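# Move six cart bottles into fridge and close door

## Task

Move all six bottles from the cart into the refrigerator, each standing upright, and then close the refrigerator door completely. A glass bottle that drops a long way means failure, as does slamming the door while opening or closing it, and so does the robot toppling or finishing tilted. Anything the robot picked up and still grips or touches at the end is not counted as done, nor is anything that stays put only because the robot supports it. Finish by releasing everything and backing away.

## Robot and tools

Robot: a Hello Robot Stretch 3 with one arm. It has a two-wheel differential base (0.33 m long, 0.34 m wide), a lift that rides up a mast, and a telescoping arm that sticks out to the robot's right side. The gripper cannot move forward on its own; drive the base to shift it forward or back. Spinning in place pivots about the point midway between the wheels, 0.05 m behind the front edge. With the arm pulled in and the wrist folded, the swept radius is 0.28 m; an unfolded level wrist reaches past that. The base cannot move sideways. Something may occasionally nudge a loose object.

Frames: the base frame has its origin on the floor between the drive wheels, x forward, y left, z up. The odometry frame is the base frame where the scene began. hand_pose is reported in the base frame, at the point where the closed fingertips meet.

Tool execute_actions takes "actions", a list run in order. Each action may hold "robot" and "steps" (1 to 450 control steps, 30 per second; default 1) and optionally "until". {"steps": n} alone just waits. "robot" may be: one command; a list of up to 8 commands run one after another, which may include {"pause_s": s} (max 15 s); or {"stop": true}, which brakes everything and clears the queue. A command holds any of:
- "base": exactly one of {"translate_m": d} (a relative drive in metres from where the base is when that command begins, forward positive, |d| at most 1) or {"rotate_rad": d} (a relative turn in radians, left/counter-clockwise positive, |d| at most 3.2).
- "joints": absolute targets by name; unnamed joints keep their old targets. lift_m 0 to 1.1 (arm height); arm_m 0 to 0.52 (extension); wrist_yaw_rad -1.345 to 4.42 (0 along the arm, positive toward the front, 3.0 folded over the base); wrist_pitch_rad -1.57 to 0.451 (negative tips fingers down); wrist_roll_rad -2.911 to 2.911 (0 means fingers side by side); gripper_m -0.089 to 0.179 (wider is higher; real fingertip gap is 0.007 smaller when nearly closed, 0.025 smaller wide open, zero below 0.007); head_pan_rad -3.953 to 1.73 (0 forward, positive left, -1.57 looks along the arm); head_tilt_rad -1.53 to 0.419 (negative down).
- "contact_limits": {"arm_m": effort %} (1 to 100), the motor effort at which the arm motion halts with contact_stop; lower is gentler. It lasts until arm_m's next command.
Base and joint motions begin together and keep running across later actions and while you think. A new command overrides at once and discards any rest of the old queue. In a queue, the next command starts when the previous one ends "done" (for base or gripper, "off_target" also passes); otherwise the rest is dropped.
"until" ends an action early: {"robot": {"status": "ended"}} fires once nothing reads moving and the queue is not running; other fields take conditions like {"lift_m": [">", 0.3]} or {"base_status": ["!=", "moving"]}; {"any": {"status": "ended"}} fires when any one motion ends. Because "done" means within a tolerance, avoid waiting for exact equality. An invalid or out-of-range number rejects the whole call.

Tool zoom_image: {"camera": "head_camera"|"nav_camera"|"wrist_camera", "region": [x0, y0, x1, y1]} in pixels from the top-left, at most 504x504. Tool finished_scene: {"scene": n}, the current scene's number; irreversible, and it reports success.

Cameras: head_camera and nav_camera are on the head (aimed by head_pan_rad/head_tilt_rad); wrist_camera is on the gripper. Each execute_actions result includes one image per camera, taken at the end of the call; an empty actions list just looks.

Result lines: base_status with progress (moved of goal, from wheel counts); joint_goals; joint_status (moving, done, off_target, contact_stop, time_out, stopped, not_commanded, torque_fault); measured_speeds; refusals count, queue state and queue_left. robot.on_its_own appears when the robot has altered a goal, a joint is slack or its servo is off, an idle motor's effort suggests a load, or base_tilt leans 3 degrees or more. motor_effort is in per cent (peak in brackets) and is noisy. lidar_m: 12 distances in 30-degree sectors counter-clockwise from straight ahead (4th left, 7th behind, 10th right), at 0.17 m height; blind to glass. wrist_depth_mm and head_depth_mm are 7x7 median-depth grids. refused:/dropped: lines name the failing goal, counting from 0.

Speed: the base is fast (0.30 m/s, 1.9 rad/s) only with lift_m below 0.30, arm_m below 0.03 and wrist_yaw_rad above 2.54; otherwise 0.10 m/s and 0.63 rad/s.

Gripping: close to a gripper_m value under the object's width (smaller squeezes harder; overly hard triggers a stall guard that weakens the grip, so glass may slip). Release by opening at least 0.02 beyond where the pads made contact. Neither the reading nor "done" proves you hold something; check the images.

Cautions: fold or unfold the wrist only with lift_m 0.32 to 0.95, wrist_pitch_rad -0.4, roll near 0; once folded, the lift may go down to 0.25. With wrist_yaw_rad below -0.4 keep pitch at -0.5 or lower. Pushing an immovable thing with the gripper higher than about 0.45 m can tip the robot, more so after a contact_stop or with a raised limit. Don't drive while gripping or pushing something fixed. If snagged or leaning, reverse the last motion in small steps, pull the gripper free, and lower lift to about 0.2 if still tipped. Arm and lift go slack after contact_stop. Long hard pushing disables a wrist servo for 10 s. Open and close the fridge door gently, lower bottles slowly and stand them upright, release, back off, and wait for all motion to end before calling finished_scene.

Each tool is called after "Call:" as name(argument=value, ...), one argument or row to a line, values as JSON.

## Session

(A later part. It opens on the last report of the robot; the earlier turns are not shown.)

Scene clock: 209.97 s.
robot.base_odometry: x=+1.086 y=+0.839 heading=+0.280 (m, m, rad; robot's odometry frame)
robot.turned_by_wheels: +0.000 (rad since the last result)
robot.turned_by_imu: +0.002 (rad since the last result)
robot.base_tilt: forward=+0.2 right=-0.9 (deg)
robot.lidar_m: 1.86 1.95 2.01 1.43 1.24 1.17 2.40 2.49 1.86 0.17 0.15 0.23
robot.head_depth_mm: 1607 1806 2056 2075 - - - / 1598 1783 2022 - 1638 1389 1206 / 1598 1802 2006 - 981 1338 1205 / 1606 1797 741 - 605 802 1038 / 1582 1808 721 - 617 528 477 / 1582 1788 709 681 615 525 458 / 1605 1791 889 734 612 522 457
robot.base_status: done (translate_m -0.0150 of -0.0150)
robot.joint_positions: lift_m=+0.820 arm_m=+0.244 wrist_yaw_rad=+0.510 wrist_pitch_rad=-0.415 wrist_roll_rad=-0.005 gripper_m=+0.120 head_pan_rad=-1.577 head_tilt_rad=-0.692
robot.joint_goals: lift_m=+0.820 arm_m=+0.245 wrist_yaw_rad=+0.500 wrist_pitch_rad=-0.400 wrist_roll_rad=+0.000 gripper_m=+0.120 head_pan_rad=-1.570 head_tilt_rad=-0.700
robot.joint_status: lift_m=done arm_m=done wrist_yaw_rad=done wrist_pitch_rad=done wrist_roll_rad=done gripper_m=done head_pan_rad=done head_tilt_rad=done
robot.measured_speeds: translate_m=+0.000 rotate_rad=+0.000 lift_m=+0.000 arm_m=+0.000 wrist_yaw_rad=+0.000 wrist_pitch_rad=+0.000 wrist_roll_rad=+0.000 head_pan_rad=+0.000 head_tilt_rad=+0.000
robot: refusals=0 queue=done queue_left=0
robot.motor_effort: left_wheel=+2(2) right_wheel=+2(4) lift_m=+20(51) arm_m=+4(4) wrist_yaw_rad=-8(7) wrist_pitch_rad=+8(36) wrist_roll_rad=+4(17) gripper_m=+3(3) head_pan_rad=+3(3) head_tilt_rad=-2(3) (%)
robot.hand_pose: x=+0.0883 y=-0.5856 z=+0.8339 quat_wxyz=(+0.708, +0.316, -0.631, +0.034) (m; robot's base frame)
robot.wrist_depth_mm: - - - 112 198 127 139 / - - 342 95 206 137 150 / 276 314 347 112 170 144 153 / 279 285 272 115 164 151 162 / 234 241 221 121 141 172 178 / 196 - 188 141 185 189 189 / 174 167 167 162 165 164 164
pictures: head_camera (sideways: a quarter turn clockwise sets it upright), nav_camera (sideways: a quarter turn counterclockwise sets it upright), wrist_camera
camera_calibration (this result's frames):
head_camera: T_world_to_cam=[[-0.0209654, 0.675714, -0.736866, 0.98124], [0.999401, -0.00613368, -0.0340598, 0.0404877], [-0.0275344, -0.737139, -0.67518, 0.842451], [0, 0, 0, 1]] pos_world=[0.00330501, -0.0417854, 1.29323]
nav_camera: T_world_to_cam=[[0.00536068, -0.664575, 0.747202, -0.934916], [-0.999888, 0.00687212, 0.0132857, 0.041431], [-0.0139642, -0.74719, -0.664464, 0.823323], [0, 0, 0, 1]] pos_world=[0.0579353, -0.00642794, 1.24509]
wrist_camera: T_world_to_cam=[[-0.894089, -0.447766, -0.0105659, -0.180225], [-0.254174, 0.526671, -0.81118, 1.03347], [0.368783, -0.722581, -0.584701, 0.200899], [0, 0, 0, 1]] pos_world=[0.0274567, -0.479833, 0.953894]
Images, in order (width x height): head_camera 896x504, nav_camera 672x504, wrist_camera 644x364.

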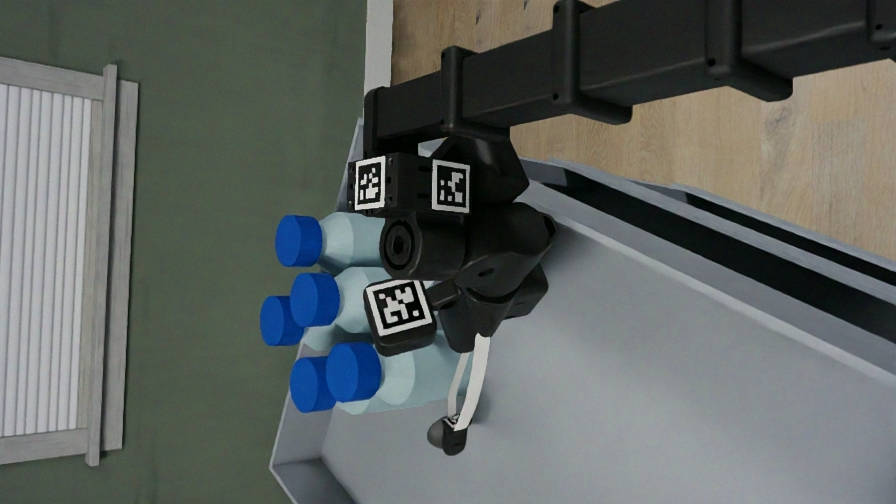

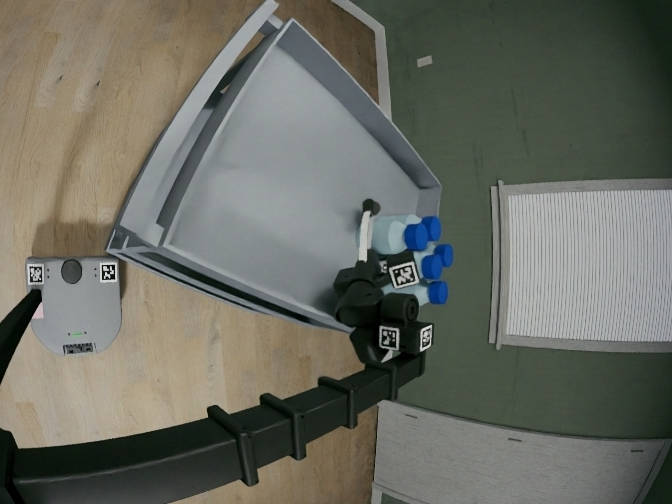

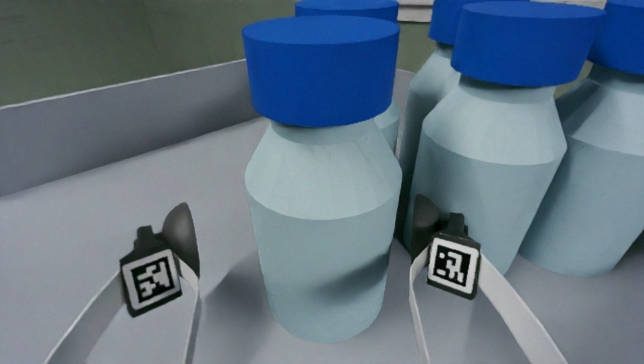

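Call:
execute_actions(
  actions=[
    {"robot":[{"joints":{"arm_m":0.258,"wrist_yaw_rad":0.54,"gripper_m":0.10}},{"joints":{"gripper_m":0.035}},{"joints":{"lift_m":0.98}},{"joints":{"arm_m":0.0,"wrist_yaw_rad":0.0,"lift_m":1.03}}],"steps":450,"until":{"robot":{"status":"ended"}}},
  ],
)

Scene clock: 224.70 s.
robot.base_odometry: x=+1.086 y=+0.839 heading=+0.280 (m, m, rad; robot's odometry frame)
robot.turned_by_wheels: +0.000 (rad since the last result)
robot.turned_by_imu: +0.002 (rad since the last result)
robot.base_tilt: forward=+0.2 right=-0.9 (deg)
robot.lidar_m: 1.86 1.95 2.01 1.42 1.24 1.17 2.40 2.49 1.86 0.17 0.15 0.23
robot.head_depth_mm: 1600 1765 - - - - 1198 / 1595 1775 - - - - 1206 / 1597 1776 - - - - 1191 / 1594 1756 - - - - 1021 / 1594 1801 737 681 610 527 476 / 1584 1803 709 720 614 525 458 / 1588 1796 883 735 612 523 456
robot.base_status: done (translate_m -0.0150 of -0.0150)
robot.joint_positions: lift_m=+1.029 arm_m=+0.002 wrist_yaw_rad=+0.001 wrist_pitch_rad=-0.440 wrist_roll_rad=-0.004 gripper_m=+0.036 head_pan_rad=-1.577 head_tilt_rad=-0.692
robot.joint_goals: lift_m=+1.030 arm_m=+0.000 wrist_yaw_rad=+0.000 wrist_pitch_rad=-0.400 wrist_roll_rad=+0.000 gripper_m=+0.035 head_pan_rad=-1.570 head_tilt_rad=-0.700
robot.joint_status: lift_m=done arm_m=done wrist_yaw_rad=done wrist_pitch_rad=done wrist_roll_rad=done gripper_m=done head_pan_rad=done head_tilt_rad=done
robot.measured_speeds: translate_m=+0.000 rotate_rad=+0.000 lift_m=+0.000 arm_m=+0.000 wrist_yaw_rad=+0.000 wrist_pitch_rad=+0.000 wrist_roll_rad=+0.000 head_pan_rad=+0.000 head_tilt_rad=+0.000
robot: refusals=0 queue=done queue_left=0
robot.motor_effort: left_wheel=+0(2) right_wheel=+3(5) lift_m=+53(54) arm_m=-4(6) wrist_yaw_rad=-1(9) wrist_pitch_rad=+23(23) wrist_roll_rad=+3(3) gripper_m=-19(95) head_pan_rad=+3(2) head_tilt_rad=-1(3) (%)
robot.hand_pose: x=-0.0212 y=-0.3685 z=+1.0371 quat_wxyz=(+0.692, +0.155, -0.688, -0.154) (m; robot's base frame)
robot.wrist_depth_mm: - - - 94 - - - / - - 89 83 - - - / - - 437 94 - - - / - 591 115 102 - - - / 481 508 109 104 - - - / 435 435 128 118 - - - / 375 378 366 138 - - -
pictures: head_camera (sideways: a quarter turn clockwise sets it upright), nav_camera (sideways: a quarter turn counterclockwise sets it upright), wrist_camera
camera_calibration (this result's frames):
head_camera: T_world_to_cam=[[-0.0209655, 0.675714, -0.736866, 0.981239], [0.999401, -0.00613356, -0.0340598, 0.0404877], [-0.0275343, -0.737138, -0.675181, 0.842451], [0, 0, 0, 1]] pos_world=[0.00330502, -0.0417854, 1.29323]
nav_camera: T_world_to_cam=[[0.00536076, -0.664575, 0.747202, -0.934916], [-0.999888, 0.00687199, 0.0132857, 0.041431], [-0.0139641, -0.74719, -0.664464, 0.823323], [0, 0, 0, 1]] pos_world=[0.0579353, -0.00642792, 1.24509]
wrist_camera: T_world_to_cam=[[-0.998909, 0.0454345, -0.0108326, 0.00101555], [0.0361076, 0.604033, -0.796141, 1.07525], [-0.029629, -0.795663, -0.605014, 0.502693], [0, 0, 0, 1]] pos_world=[-0.022916, -0.249558, 1.1602]
Images, in order (width x height): head_camera 896x504, nav_camera 672x504, wrist_camera 644x364.

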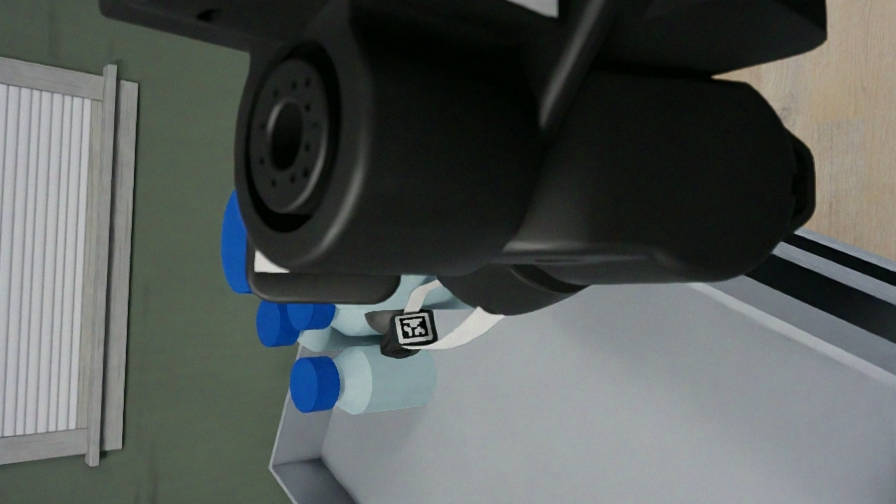

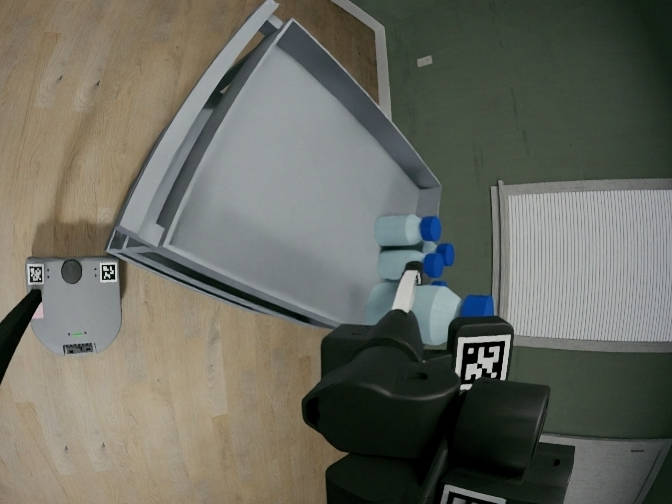

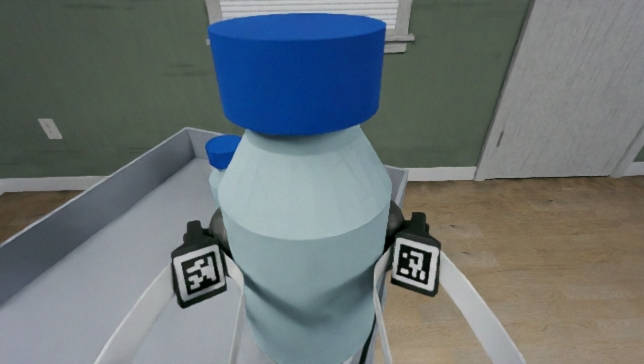

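Call:
execute_actions(
  actions=[
    {"robot":[{"base":{"translate_m":-0.45},"joints":{"head_tilt_rad":-0.4}},{"base":{"rotate_rad":1.767}},{"base":{"translate_m":0.80}},{"base":{"rotate_rad":1.373}},{"base":{"translate_m":0.03}},{"joints":{"arm_m":0.5}},{"joints":{"lift_m":0.96}}],"steps":450,"until":{"robot":{"status":"ended"}}},
    {"steps":450,"until":{"robot":{"status":"ended"}}},
    {"steps":450,"until":{"robot":{"status":"ended"}}},
  ],
)

Scene clock: 259.70 s.
robot.base_odometry: x=+0.258 y=+1.417 heading=-2.864 (m, m, rad; robot's odometry frame)
robot.turned_by_wheels: +3.140 (rad since the last result)
robot.turned_by_imu: +3.122 (rad since the last result)
robot.base_tilt: forward=+0.4 right=-0.9 (deg)
robot.lidar_m: 0.24 2.01 2.64 2.56 1.13 1.49 2.51 1.65 0.67 0.74 0.34 0.25
robot.head_depth_mm: 762 760 747 - - 812 901 / 891 952 996 789 1026 992 925 / 886 960 - 871 1224 1050 1193 / 875 962 1005 818 1223 1040 1179 / 876 959 1038 835 1222 1037 1179 / 865 949 991 827 1161 1004 1103 / 669 684 698 711 724 801 872
robot.base_status: done (translate_m +0.0300 of +0.0300)
robot.joint_positions: lift_m=+0.961 arm_m=+0.500 wrist_yaw_rad=+0.001 wrist_pitch_rad=-0.420 wrist_roll_rad=-0.004 gripper_m=+0.036 head_pan_rad=-1.577 head_tilt_rad=-0.408
robot.joint_goals: lift_m=+0.960 arm_m=+0.500 wrist_yaw_rad=+0.000 wrist_pitch_rad=-0.400 wrist_roll_rad=+0.000 gripper_m=+0.035 head_pan_rad=-1.570 head_tilt_rad=-0.400
robot.joint_status: lift_m=done arm_m=done wrist_yaw_rad=done wrist_pitch_rad=done wrist_roll_rad=done gripper_m=done head_pan_rad=done head_tilt_rad=done
robot.measured_speeds: translate_m=+0.000 rotate_rad=+0.000 lift_m=+0.000 arm_m=+0.000 wrist_yaw_rad=+0.000 wrist_pitch_rad=+0.000 wrist_roll_rad=+0.000 head_pan_rad=+0.000 head_tilt_rad=+0.000
robot: refusals=0 queue=done queue_left=0
robot.motor_effort: left_wheel=-2(6) right_wheel=+3(8) lift_m=+20(52) arm_m=+2(1) wrist_yaw_rad=-1(1) wrist_pitch_rad=+11(23) wrist_roll_rad=+3(3) gripper_m=-19(19) head_pan_rad=+3(3) head_tilt_rad=+3(17) (%)
robot.hand_pose: x=-0.0213 y=-0.8687 z=+0.9727 quat_wxyz=(+0.693, +0.148, -0.690, -0.147) (m; robot's base frame)
robot.wrist_depth_mm: 263 280 111 92 284 287 269 / 261 308 86 81 313 316 271 / 260 323 319 92 334 336 270 / 133 280 114 101 259 270 256 / 125 223 108 103 213 220 218 / 127 156 127 118 181 187 186 / 133 157 160 139 162 162 161
pictures: head_camera (sideways: a quarter turn clockwise sets it upright), nav_camera (sideways: a quarter turn counterclockwise sets it upright), wrist_camera
camera_calibration (this result's frames):
head_camera: T_world_to_cam=[[-0.0223649, 0.442364, -0.896557, 1.18945], [0.999345, -0.0156396, -0.0326456, 0.0386593], [-0.028463, -0.896699, -0.441724, 0.53873], [0, 0, 0, 1]] pos_world=[0.00330184, -0.0424867, 1.30564]
nav_camera: T_world_to_cam=[[0.00677443, -0.428773, 0.903387, -1.13857], [-0.999866, 0.0105318, 0.0124966, 0.0424535], [-0.0148725, -0.903351, -0.428645, 0.516521], [0, 0, 0, 1]] pos_world=[0.0578429, -0.022034, 1.24944]
wrist_camera: T_world_to_cam=[[-0.998902, 0.0453622, -0.0117396, 0.0238339], [0.0362049, 0.588163, -0.807932, 1.32379], [-0.0297448, -0.807469, -0.589159, 0.0399709], [0, 0, 0, 1]] pos_world=[-0.022931, -0.747411, 1.09336]
Images, in order (width x height): head_camera 896x504, nav_camera 672x504, wrist_camera 644x364.

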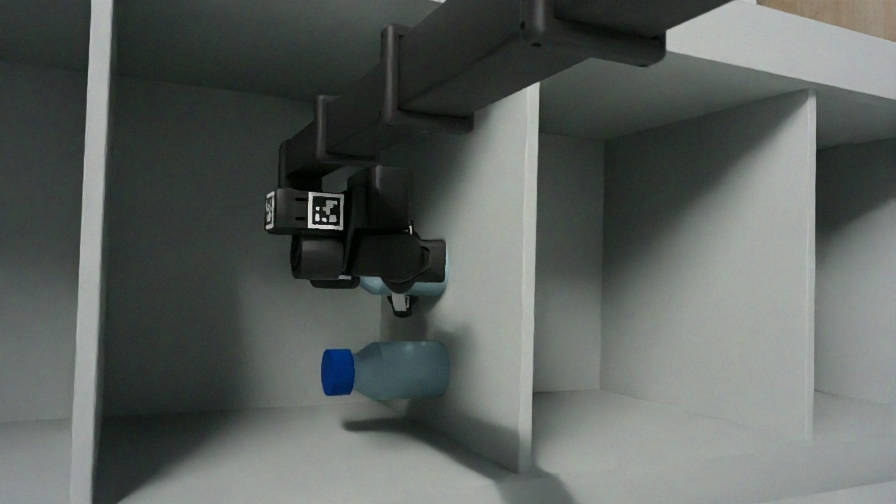

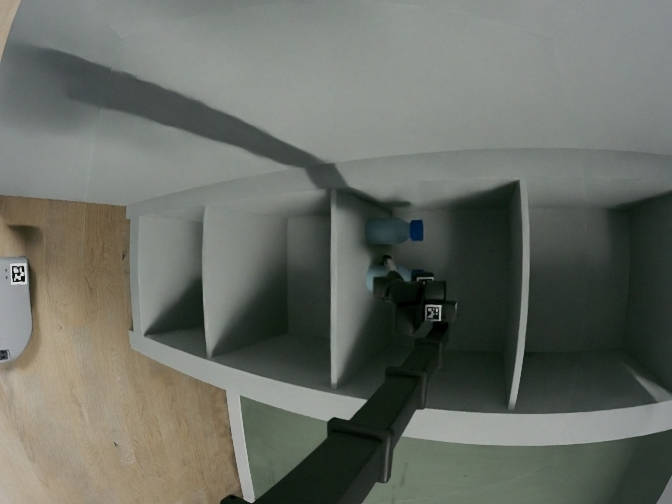

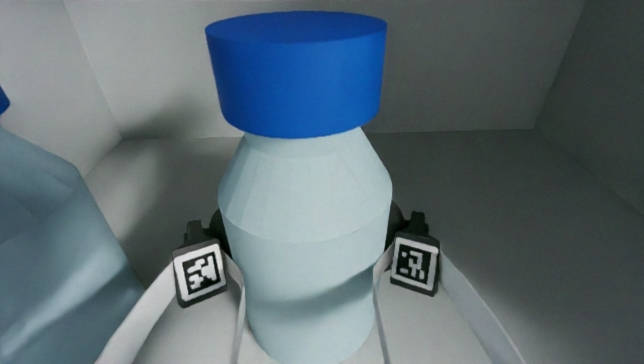

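Call:
execute_actions(
  actions=[
    {"robot":[{"joints":{"gripper_m":0.12}},{"joints":{"arm_m":0.0}},{"base":{"translate_m":-0.03},"joints":{"lift_m":0.95,"head_tilt_rad":-0.7}},{"base":{"rotate_rad":-1.373}},{"base":{"translate_m":-0.8}},{"base":{"rotate_rad":-1.767}},{"base":{"translate_m":0.43},"joints":{"wrist_yaw_rad":-0.3}}],"steps":450,"until":{"robot":{"status":"ended"}}},
    {"steps":450,"until":{"robot":{"status":"ended"}}},
    {"steps":450,"until":{"robot":{"status":"ended"}}},
  ],
)

Scene clock: 295.53 s.
robot.base_odometry: x=+1.067 y=+0.833 heading=+0.280 (m, m, rad; robot's odometry frame)
robot.turned_by_wheels: -3.140 (rad since the last result)
robot.turned_by_imu: -3.109 (rad since the last result)
robot.base_tilt: forward=+0.4 right=-1.0 (deg)
robot.lidar_m: 1.89 1.96 2.01 1.42 1.20 1.15 2.38 2.48 1.86 0.20 0.15 0.20
robot.head_depth_mm: 1598 1795 2056 2109 - - - / 1598 1801 2058 2115 - - - / 1597 1804 1960 803 - - - / 1600 1784 744 774 652 - - / 1587 1783 729 737 619 523 719 / 1596 1784 708 723 615 526 449 / 1603 1777 888 738 612 522 457
robot.base_status: done (translate_m +0.4300 of +0.4300)
robot.joint_positions: lift_m=+0.951 arm_m=+0.002 wrist_yaw_rad=-0.298 wrist_pitch_rad=-0.415 wrist_roll_rad=-0.004 gripper_m=+0.120 head_pan_rad=-1.577 head_tilt_rad=-0.691
robot.joint_goals: lift_m=+0.950 arm_m=+0.000 wrist_yaw_rad=-0.300 wrist_pitch_rad=-0.400 wrist_roll_rad=+0.000 gripper_m=+0.120 head_pan_rad=-1.570 head_tilt_rad=-0.700
robot.joint_status: lift_m=done arm_m=done wrist_yaw_rad=done wrist_pitch_rad=done wrist_roll_rad=done gripper_m=done head_pan_rad=done head_tilt_rad=done
robot.measured_speeds: translate_m=+0.000 rotate_rad=+0.000 lift_m=+0.000 arm_m=+0.000 wrist_yaw_rad=+0.000 wrist_pitch_rad=+0.000 wrist_roll_rad=+0.000 head_pan_rad=+0.000 head_tilt_rad=+0.000
robot: refusals=0 queue=done queue_left=0
robot.motor_effort: left_wheel=+1(4) right_wheel=-2(6) lift_m=+20(21) arm_m=-3(1) wrist_yaw_rad=-2(2) wrist_pitch_rad=+8(11) wrist_roll_rad=+2(3) gripper_m=+0(85) head_pan_rad=+3(3) head_tilt_rad=-4(19) (%)
robot.hand_pose: x=-0.0874 y=-0.3618 z=+0.9639 quat_wxyz=(+0.664, +0.042, -0.704, -0.247) (m; robot's base frame)
robot.wrist_depth_mm: - - - - - - - / - - - - - - - / 513 402 507 - - - - / 370 402 475 - - - - / 410 403 402 - - - - / 355 - 339 - - - - / 304 300 292 - - - -
pictures: head_camera (sideways: a quarter turn clockwise sets it upright), nav_camera (sideways: a quarter turn counterclockwise sets it upright), wrist_camera
camera_calibration (this result's frames):
head_camera: T_world_to_cam=[[-0.0209888, 0.67503, -0.737492, 0.982055], [0.999401, -0.00613664, -0.0340596, 0.0404875], [-0.027517, -0.737765, -0.674497, 0.841562], [0, 0, 0, 1]] pos_world=[0.00330616, -0.0417935, 1.29327]
nav_camera: T_world_to_cam=[[0.0053838, -0.663882, 0.747818, -0.935719], [-0.999888, 0.00685582, 0.0132849, 0.0414321], [-0.0139465, -0.747806, -0.663771, 0.822422], [0, 0, 0, 1]] pos_world=[0.0579351, -0.00647907, 1.2451]
wrist_camera: T_world_to_cam=[[-0.941343, 0.337236, -0.012011, 0.0455389], [0.206341, 0.547077, -0.811252, 1.02418], [-0.267013, -0.766146, -0.584573, 0.431961], [0, 0, 0, 1]] pos_world=[-0.0531235, -0.244716, 1.08393]
Images, in order (width x height): head_camera 896x504, nav_camera 672x504, wrist_camera 644x364.

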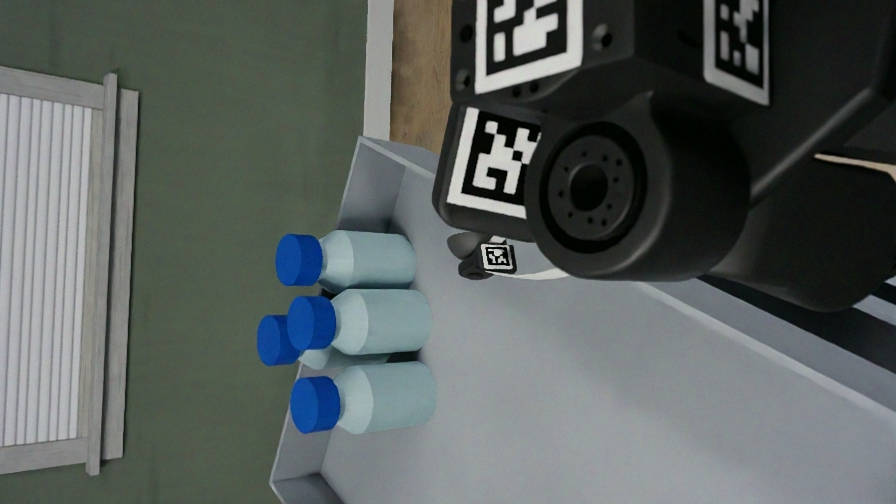

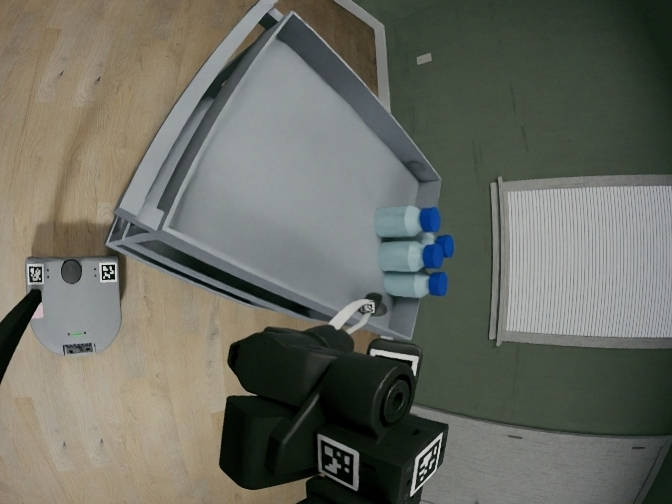

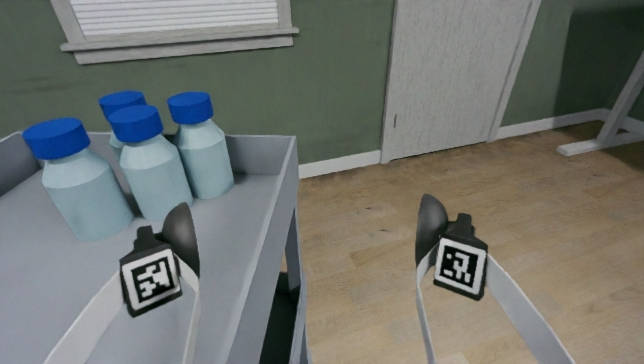

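Call:
execute_actions(
  actions=[
    {"robot":[{"joints":{"arm_m":0.24,"wrist_yaw_rad":0.08}},{"joints":{"lift_m":0.82}},{"joints":{"arm_m":0.335}}],"steps":450,"until":{"robot":{"status":"ended"}}},
  ],
)

Scene clock: 308.17 s.
robot.base_odometry: x=+1.067 y=+0.833 heading=+0.280 (m, m, rad; robot's odometry frame)
robot.turned_by_wheels: +0.000 (rad since the last result)
robot.turned_by_imu: +0.002 (rad since the last result)
robot.base_tilt: forward=+0.3 right=-0.9 (deg)
robot.lidar_m: 1.89 1.96 2.01 1.42 1.21 1.15 2.38 2.49 1.86 0.19 0.16 0.28
robot.head_depth_mm: 1606 1800 2046 2082 - - - / 1584 1799 1997 - 1608 1361 1212 / 1582 1800 - 949 1550 1356 1210 / 1601 1791 765 709 622 874 1143 / 1579 1799 752 746 618 527 720 / 1582 1792 737 741 616 525 457 / 1593 1791 897 736 611 522 457
robot.base_status: done (translate_m +0.4300 of +0.4300)
robot.joint_positions: lift_m=+0.821 arm_m=+0.334 wrist_yaw_rad=+0.087 wrist_pitch_rad=-0.433 wrist_roll_rad=+0.003 gripper_m=+0.120 head_pan_rad=-1.577 head_tilt_rad=-0.691
robot.joint_goals: lift_m=+0.820 arm_m=+0.335 wrist_yaw_rad=+0.080 wrist_pitch_rad=-0.400 wrist_roll_rad=+0.000 gripper_m=+0.120 head_pan_rad=-1.570 head_tilt_rad=-0.700
robot.joint_status: lift_m=done arm_m=done wrist_yaw_rad=done wrist_pitch_rad=done wrist_roll_rad=done gripper_m=done head_pan_rad=done head_tilt_rad=done
robot.measured_speeds: translate_m=+0.000 rotate_rad=+0.000 lift_m=+0.000 arm_m=+0.000 wrist_yaw_rad=+0.000 wrist_pitch_rad=+0.000 wrist_roll_rad=+0.000 head_pan_rad=+0.000 head_tilt_rad=+0.000
robot: refusals=0 queue=done queue_left=0
robot.motor_effort: left_wheel=+3(4) right_wheel=-5(7) lift_m=+20(22) arm_m=+6(8) wrist_yaw_rad=-5(17) wrist_pitch_rad=+19(21) wrist_roll_rad=-1(3) gripper_m=-10(10) head_pan_rad=+3(2) head_tilt_rad=-3(3) (%)
robot.hand_pose: x=-0.0023 y=-0.7009 z=+0.8298 quat_wxyz=(+0.696, +0.182, -0.684, -0.122) (m; robot's base frame)
robot.wrist_depth_mm: - 108 95 120 104 - - / 307 95 95 129 112 - - / 306 175 110 135 126 - - / 132 162 112 133 131 177 162 / 134 148 119 147 148 191 154 / 138 - 139 168 175 180 145 / - 164 159 162 161 160 128
pictures: head_camera (sideways: a quarter turn clockwise sets it upright), nav_camera (sideways: a quarter turn counterclockwise sets it upright), wrist_camera
camera_calibration (this result's frames):
head_camera: T_world_to_cam=[[-0.020988, 0.675164, -0.737369, 0.981895], [0.999401, -0.00613046, -0.0340596, 0.0404875], [-0.0275162, -0.737642, -0.674631, 0.841737], [0, 0, 0, 1]] pos_world=[0.00330617, -0.041792, 1.29326]
nav_camera: T_world_to_cam=[[0.00538299, -0.664018, 0.747697, -0.935561], [-0.999888, 0.0068534, 0.013285, 0.0414319], [-0.0139458, -0.747685, -0.663907, 0.822599], [0, 0, 0, 1]] pos_world=[0.0579352, -0.00646875, 1.2451]
wrist_camera: T_world_to_cam=[[-0.999161, -0.0371541, -0.0172578, -0.0197301], [-0.00848086, 0.599736, -0.800153, 1.11052], [0.0400791, -0.799335, -0.599547, 0.106361], [0, 0, 0, 1]] pos_world=[-0.0145582, -0.581735, 0.952016]
Images, in order (width x height): head_camera 896x504, nav_camera 672x504, wrist_camera 644x364.

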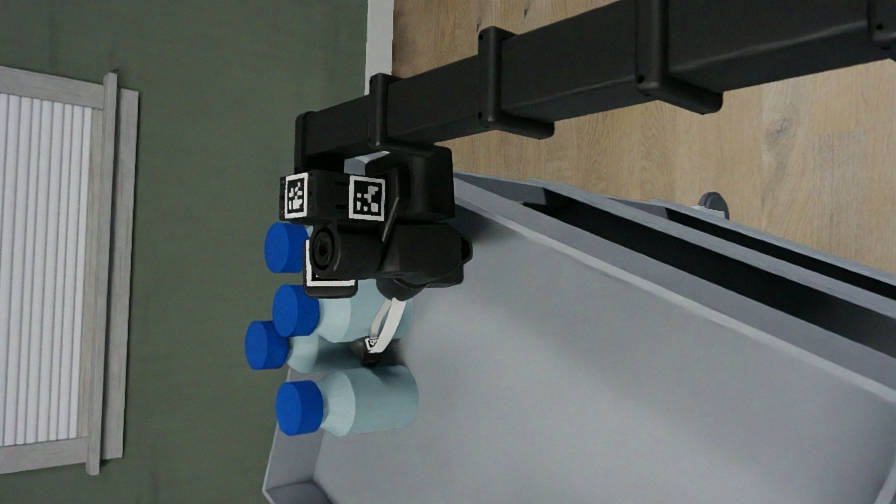

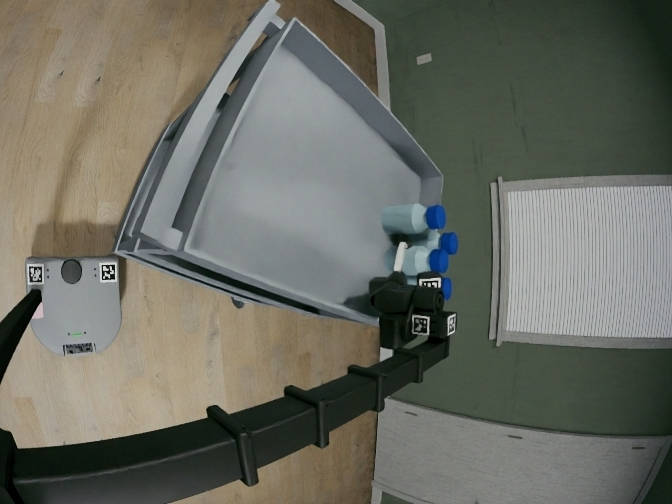

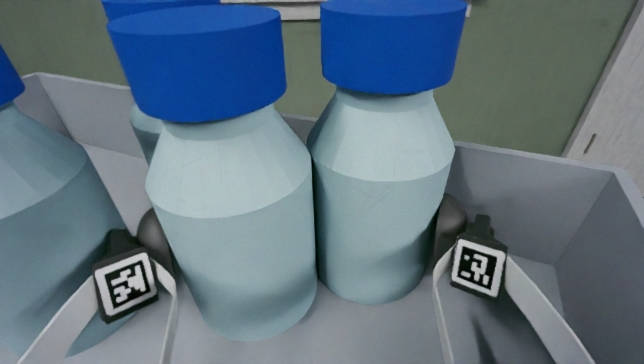

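Call:
execute_actions(
  actions=[
    {"robot":[{"joints":{"arm_m":0.24}},{"joints":{"wrist_yaw_rad":0.25,"gripper_m":0.11}},{"joints":{"arm_m":0.335}}],"steps":450,"until":{"robot":{"status":"ended"}}},
  ],
)

Scene clock: 318.10 s.
robot.base_odometry: x=+1.067 y=+0.833 heading=+0.280 (m, m, rad; robot's odometry frame)
robot.turned_by_wheels: +0.000 (rad since the last result)
robot.turned_by_imu: +0.002 (rad since the last result)
robot.base_tilt: forward=+0.4 right=-1.0 (deg)
robot.lidar_m: 1.88 1.97 2.01 1.42 1.20 1.15 2.38 2.49 1.86 0.18 0.19 0.35
robot.head_depth_mm: 1597 1806 2044 2052 - - - / 1585 1799 1993 - 1594 1399 1208 / 1587 1812 - 1405 1553 1391 1216 / 1599 1825 781 708 629 876 1143 / 1585 1767 773 726 618 527 482 / 1593 1812 754 742 618 525 459 / 1593 1784 906 736 610 521 465
robot.base_status: done (translate_m +0.4300 of +0.4300)
robot.joint_positions: lift_m=+0.821 arm_m=+0.334 wrist_yaw_rad=+0.267 wrist_pitch_rad=-0.423 wrist_roll_rad=+0.001 gripper_m=+0.110 head_pan_rad=-1.577 head_tilt_rad=-0.692
robot.joint_goals: lift_m=+0.820 arm_m=+0.335 wrist_yaw_rad=+0.250 wrist_pitch_rad=-0.400 wrist_roll_rad=+0.000 gripper_m=+0.110 head_pan_rad=-1.570 head_tilt_rad=-0.700
robot.joint_status: lift_m=done arm_m=done wrist_yaw_rad=done wrist_pitch_rad=done wrist_roll_rad=done gripper_m=done head_pan_rad=done head_tilt_rad=done
robot.measured_speeds: translate_m=+0.000 rotate_rad=+0.000 lift_m=+0.000 arm_m=+0.000 wrist_yaw_rad=+0.000 wrist_pitch_rad=+0.000 wrist_roll_rad=+0.000 head_pan_rad=+0.000 head_tilt_rad=+0.000
robot: refusals=0 queue=done queue_left=0
robot.on_its_own: wrist_yaw_rad is at rest, and its effort (-14) is outside its rest range (-12 to +12)
robot.motor_effort: left_wheel=+4(4) right_wheel=-9(9) lift_m=+20(21) arm_m=+5(9) wrist_yaw_rad=-14(14) wrist_pitch_rad=+13(19) wrist_roll_rad=+0(1) gripper_m=+5(50) head_pan_rad=+3(2) head_tilt_rad=-3(3) (%)
robot.hand_pose: x=+0.0375 y=-0.6951 z=+0.8321 quat_wxyz=(+0.705, +0.239, -0.665, -0.056) (m; robot's base frame)
robot.wrist_depth_mm: - 135 - 118 138 129 948 / 310 143 315 127 156 151 - / 295 149 181 140 157 155 - / 285 160 184 147 166 199 188 / 230 213 211 168 184 214 203 / 195 197 191 184 183 187 185 / 172 166 165 165 163 163 162
pictures: head_camera (sideways: a quarter turn clockwise sets it upright), nav_camera (sideways: a quarter turn counterclockwise sets it upright), wrist_camera
camera_calibration (this result's frames):
head_camera: T_world_to_cam=[[-0.0209868, 0.675621, -0.73695, 0.98135], [0.999401, -0.0061072, -0.0340598, 0.0404877], [-0.0275122, -0.737224, -0.675088, 0.842331], [0, 0, 0, 1]] pos_world=[0.00330629, -0.0417866, 1.29323]
nav_camera: T_world_to_cam=[[0.00538168, -0.664481, 0.747285, -0.935025], [-0.999888, 0.00684302, 0.0132856, 0.0414312], [-0.0139417, -0.747273, -0.66437, 0.823202], [0, 0, 0, 1]] pos_world=[0.0579354, -0.00643344, 1.24509]
wrist_camera: T_world_to_cam=[[-0.976088, -0.216796, -0.0158628, -0.106621], [-0.115753, 0.580148, -0.806244, 1.1047], [0.183994, -0.785129, -0.591371, 0.108383], [0, 0, 0, 1]] pos_world=[0.00385852, -0.57891, 0.95306]
Images, in order (width x height): head_camera 896x504, nav_camera 672x504, wrist_camera 644x364.

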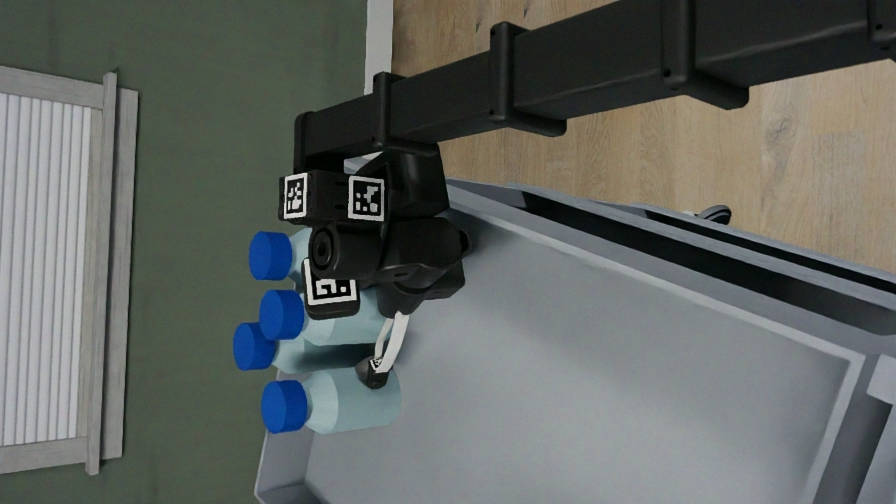

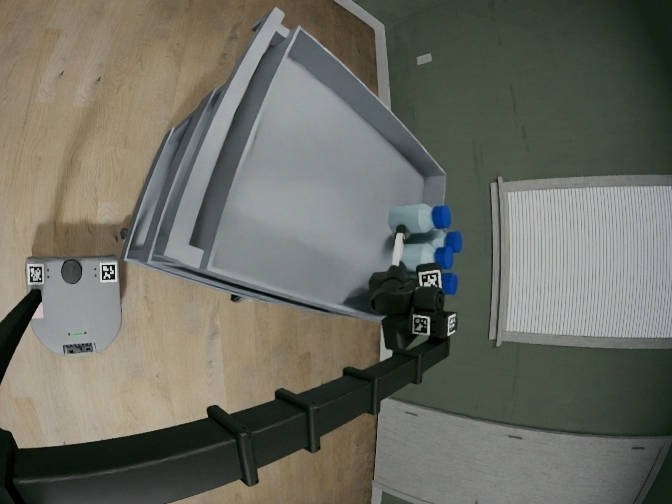

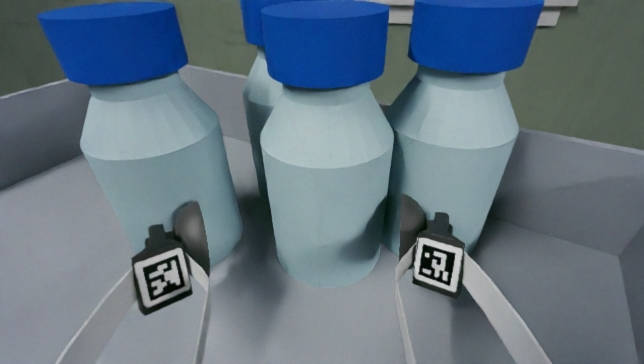

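Call:
execute_actions(
  actions=[
    {"robot":[{"joints":{"arm_m":0.24}},{"base":{"translate_m":0.075}},{"joints":{"arm_m":0.365}}],"steps":450,"until":{"robot":{"status":"ended"}}},
  ],
)

Scene clock: 329.60 s.
robot.base_odometry: x=+1.139 y=+0.854 heading=+0.280 (m, m, rad; robot's odometry frame)
robot.turned_by_wheels: +0.000 (rad since the last result)
robot.turned_by_imu: +0.002 (rad since the last result)
robot.base_tilt: forward=+0.3 right=-0.9 (deg)
robot.lidar_m: 1.81 1.89 2.01 1.44 1.31 1.21 2.47 2.48 1.87 0.19 0.22 0.40
robot.head_depth_mm: 1604 1802 2042 2061 - - - / 1580 1795 1970 - 1601 1382 1215 / 1600 1777 - 733 640 1289 1189 / 1587 1747 - 725 622 533 462 / 1589 1818 759 747 619 528 454 / 1596 1805 909 742 616 524 430 / 1582 1777 876 740 609 522 419
robot.base_status: done (translate_m +0.0750 of +0.0750)
robot.joint_positions: lift_m=+0.820 arm_m=+0.364 wrist_yaw_rad=+0.262 wrist_pitch_rad=-0.422 wrist_roll_rad=+0.000 gripper_m=+0.110 head_pan_rad=-1.577 head_tilt_rad=-0.692
robot.joint_goals: lift_m=+0.820 arm_m=+0.365 wrist_yaw_rad=+0.250 wrist_pitch_rad=-0.400 wrist_roll_rad=+0.000 gripper_m=+0.110 head_pan_rad=-1.570 head_tilt_rad=-0.700
robot.joint_status: lift_m=done arm_m=done wrist_yaw_rad=done wrist_pitch_rad=done wrist_roll_rad=done gripper_m=done head_pan_rad=done head_tilt_rad=done
robot.measured_speeds: translate_m=+0.000 rotate_rad=+0.000 lift_m=+0.000 arm_m=+0.000 wrist_yaw_rad=+0.000 wrist_pitch_rad=+0.000 wrist_roll_rad=+0.000 head_pan_rad=+0.000 head_tilt_rad=+0.000
robot: refusals=0 queue=done queue_left=0
robot.motor_effort: left_wheel=+4(5) right_wheel=-9(9) lift_m=+20(21) arm_m=+4(13) wrist_yaw_rad=-10(14) wrist_pitch_rad=+13(16) wrist_roll_rad=+1(0) gripper_m=+2(5) head_pan_rad=+3(3) head_tilt_rad=-3(2) (%)
robot.hand_pose: x=+0.0365 y=-0.7256 z=+0.8322 quat_wxyz=(+0.705, +0.238, -0.666, -0.057) (m; robot's base frame)
robot.wrist_depth_mm: - - 103 152 153 125 125 / - - 103 165 171 135 - / 246 289 119 146 169 141 142 / 247 279 121 132 183 151 136 / 232 237 132 146 212 167 140 / 194 196 158 167 184 177 149 / 172 166 166 164 163 163 157
pictures: head_camera (sideways: a quarter turn clockwise sets it upright), nav_camera (sideways: a quarter turn counterclockwise sets it upright), wrist_camera
camera_calibration (this result's frames):
head_camera: T_world_to_cam=[[-0.0209867, 0.675623, -0.736948, 0.981347], [0.999401, -0.00610722, -0.0340598, 0.0404877], [-0.0275123, -0.737222, -0.67509, 0.842334], [0, 0, 0, 1]] pos_world=[0.00330628, -0.0417866, 1.29323]
nav_camera: T_world_to_cam=[[0.00538158, -0.664484, 0.747284, -0.935022], [-0.999888, 0.00684311, 0.0132856, 0.0414312], [-0.0139418, -0.747272, -0.664373, 0.823204], [0, 0, 0, 1]] pos_world=[0.0579354, -0.00643328, 1.24509]
wrist_camera: T_world_to_cam=[[-0.977024, -0.212604, -0.0149588, -0.111877], [-0.113855, 0.579977, -0.806637, 1.1225], [0.18017, -0.786401, -0.590858, 0.0835145], [0, 0, 0, 1]] pos_world=[0.00344835, -0.609133, 0.95312]
Images, in order (width x height): head_camera 896x504, nav_camera 672x504, wrist_camera 644x364.

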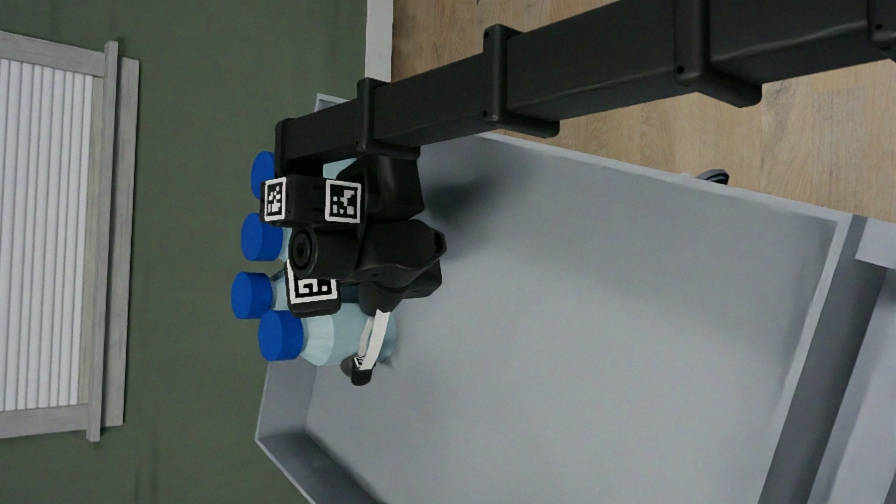

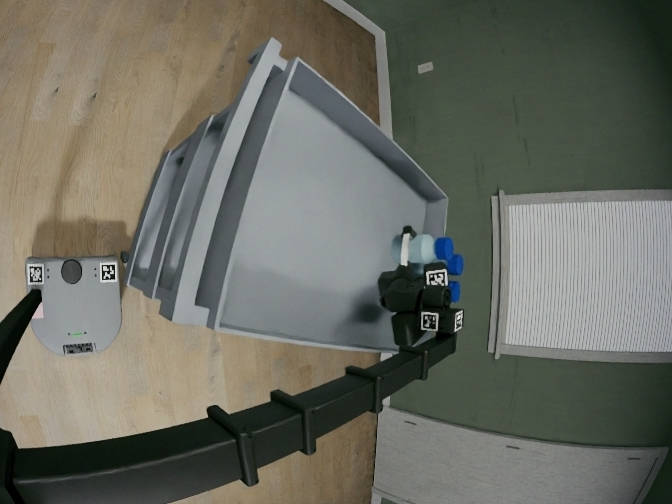

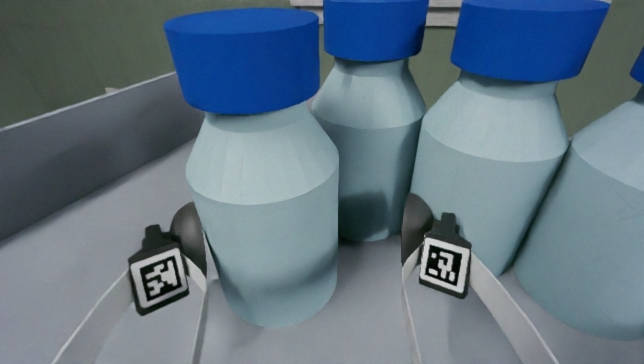

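Shift left .02, advance, grip.

Call:
execute_actions(
  actions=[
    {"robot":[{"base":{"translate_m":0.02}},{"joints":{"arm_m":0.385,"gripper_m":0.095}},{"joints":{"gripper_m":0.035}},{"joints":{"lift_m":0.98}},{"joints":{"arm_m":0.0,"wrist_yaw_rad":0.0,"lift_m":1.05}}],"steps":450,"until":{"robot":{"status":"ended"}}},
  ],
)

Scene clock: 346.30 s.
robot.base_odometry: x=+1.158 y=+0.860 heading=+0.280 (m, m, rad; robot's odometry frame)
robot.turned_by_wheels: +0.000 (rad since the last result)
robot.turned_by_imu: +0.002 (rad since the last result)
robot.base_tilt: forward=+0.4 right=-1.0 (deg)
robot.lidar_m: 1.79 1.87 2.01 1.45 1.33 1.23 2.48 2.48 0.20 0.20 0.24 0.42
robot.head_depth_mm: 1593 - - - - 1349 1220 / 1584 - - - - - 1213 / 1590 - - - - - 481 / 1588 - - - - 508 435 / 1585 1785 904 723 617 526 428 / 1587 1788 917 738 613 525 420 / 1598 1799 869 735 612 522 398
robot.base_status: done (translate_m +0.0200 of +0.0200)
robot.joint_positions: lift_m=+1.049 arm_m=+0.002 wrist_yaw_rad=+0.001 wrist_pitch_rad=-0.455 wrist_roll_rad=+0.000 gripper_m=+0.036 head_pan_rad=-1.577 head_tilt_rad=-0.692
robot.joint_goals: lift_m=+1.050 arm_m=+0.000 wrist_yaw_rad=+0.000 wrist_pitch_rad=-0.400 wrist_roll_rad=+0.000 gripper_m=+0.035 head_pan_rad=-1.570 head_tilt_rad=-0.700
robot.joint_status: lift_m=done arm_m=done wrist_yaw_rad=done wrist_pitch_rad=done wrist_roll_rad=done gripper_m=done head_pan_rad=done head_tilt_rad=done
robot.measured_speeds: translate_m=+0.000 rotate_rad=+0.000 lift_m=+0.000 arm_m=+0.000 wrist_yaw_rad=+0.000 wrist_pitch_rad=+0.000 wrist_roll_rad=+0.000 head_pan_rad=+0.000 head_tilt_rad=+0.000
robot: refusals=0 queue=done queue_left=0
robot.motor_effort: left_wheel=+1(9) right_wheel=-1(9) lift_m=+54(55) arm_m=-4(10) wrist_yaw_rad=-1(10) wrist_pitch_rad=+32(33) wrist_roll_rad=+1(1) gripper_m=-20(96) head_pan_rad=+4(3) head_tilt_rad=-3(2) (%)
robot.hand_pose: x=-0.0212 y=-0.3665 z=+1.0538 quat_wxyz=(+0.689, +0.160, -0.688, -0.159) (m; robot's base frame)
robot.wrist_depth_mm: - - 109 88 - - - / - - 95 89 - - - / - - 684 105 - - - / - 619 119 107 645 - - / - 508 117 111 - - - / 422 453 140 127 445 - - / 384 389 374 148 409 - -
pictures: head_camera (sideways: a quarter turn clockwise sets it upright), nav_camera (sideways: a quarter turn counterclockwise sets it upright), wrist_camera
camera_calibration (this result's frames):
head_camera: T_world_to_cam=[[-0.0209868, 0.675623, -0.736948, 0.981347], [0.999401, -0.00610699, -0.0340598, 0.0404877], [-0.0275121, -0.737222, -0.67509, 0.842334], [0, 0, 0, 1]] pos_world=[0.00330629, -0.0417866, 1.29323]
nav_camera: T_world_to_cam=[[0.00538174, -0.664484, 0.747284, -0.935022], [-0.999888, 0.00684287, 0.0132856, 0.0414312], [-0.0139416, -0.747272, -0.664373, 0.823204], [0, 0, 0, 1]] pos_world=[0.0579354, -0.00643327, 1.24509]
wrist_camera: T_world_to_cam=[[-0.998796, 0.0471902, -0.0134021, 0.00445791], [0.0396447, 0.615557, -0.787094, 1.08215], [-0.0288934, -0.786678, -0.616687, 0.529953], [0, 0, 0, 1]] pos_world=[-0.023137, -0.249435, 1.17863]
Images, in order (width x height): head_camera 896x504, nav_camera 672x504, wrist_camera 644x364.

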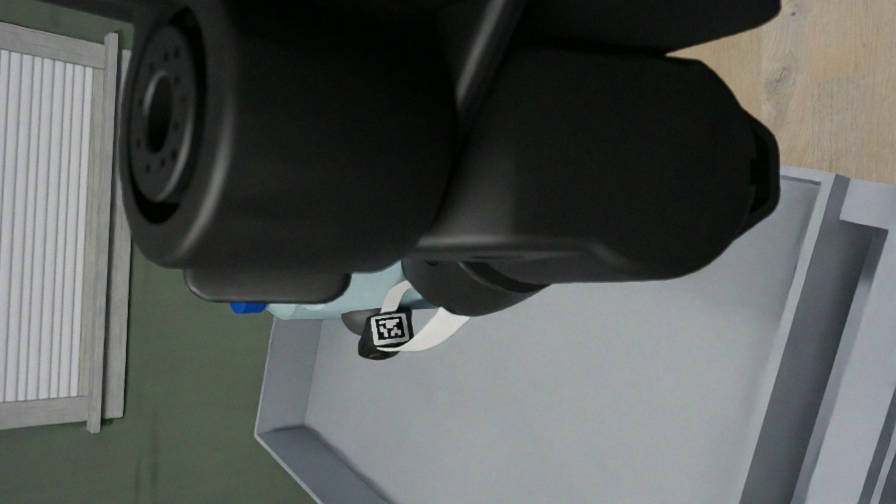

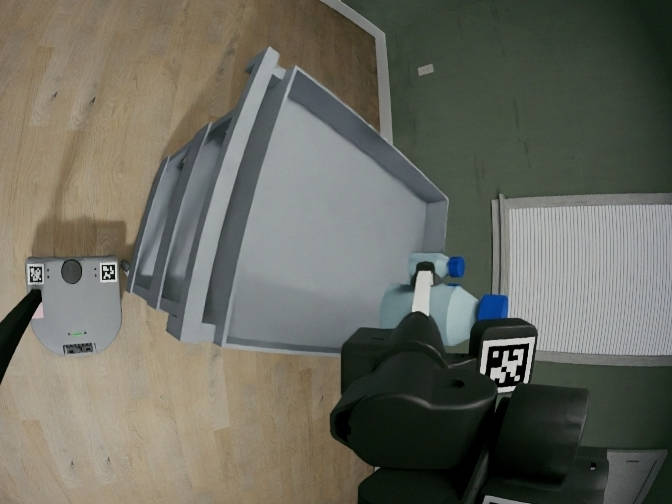

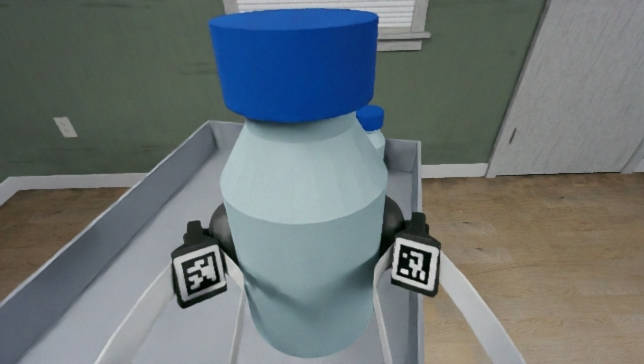

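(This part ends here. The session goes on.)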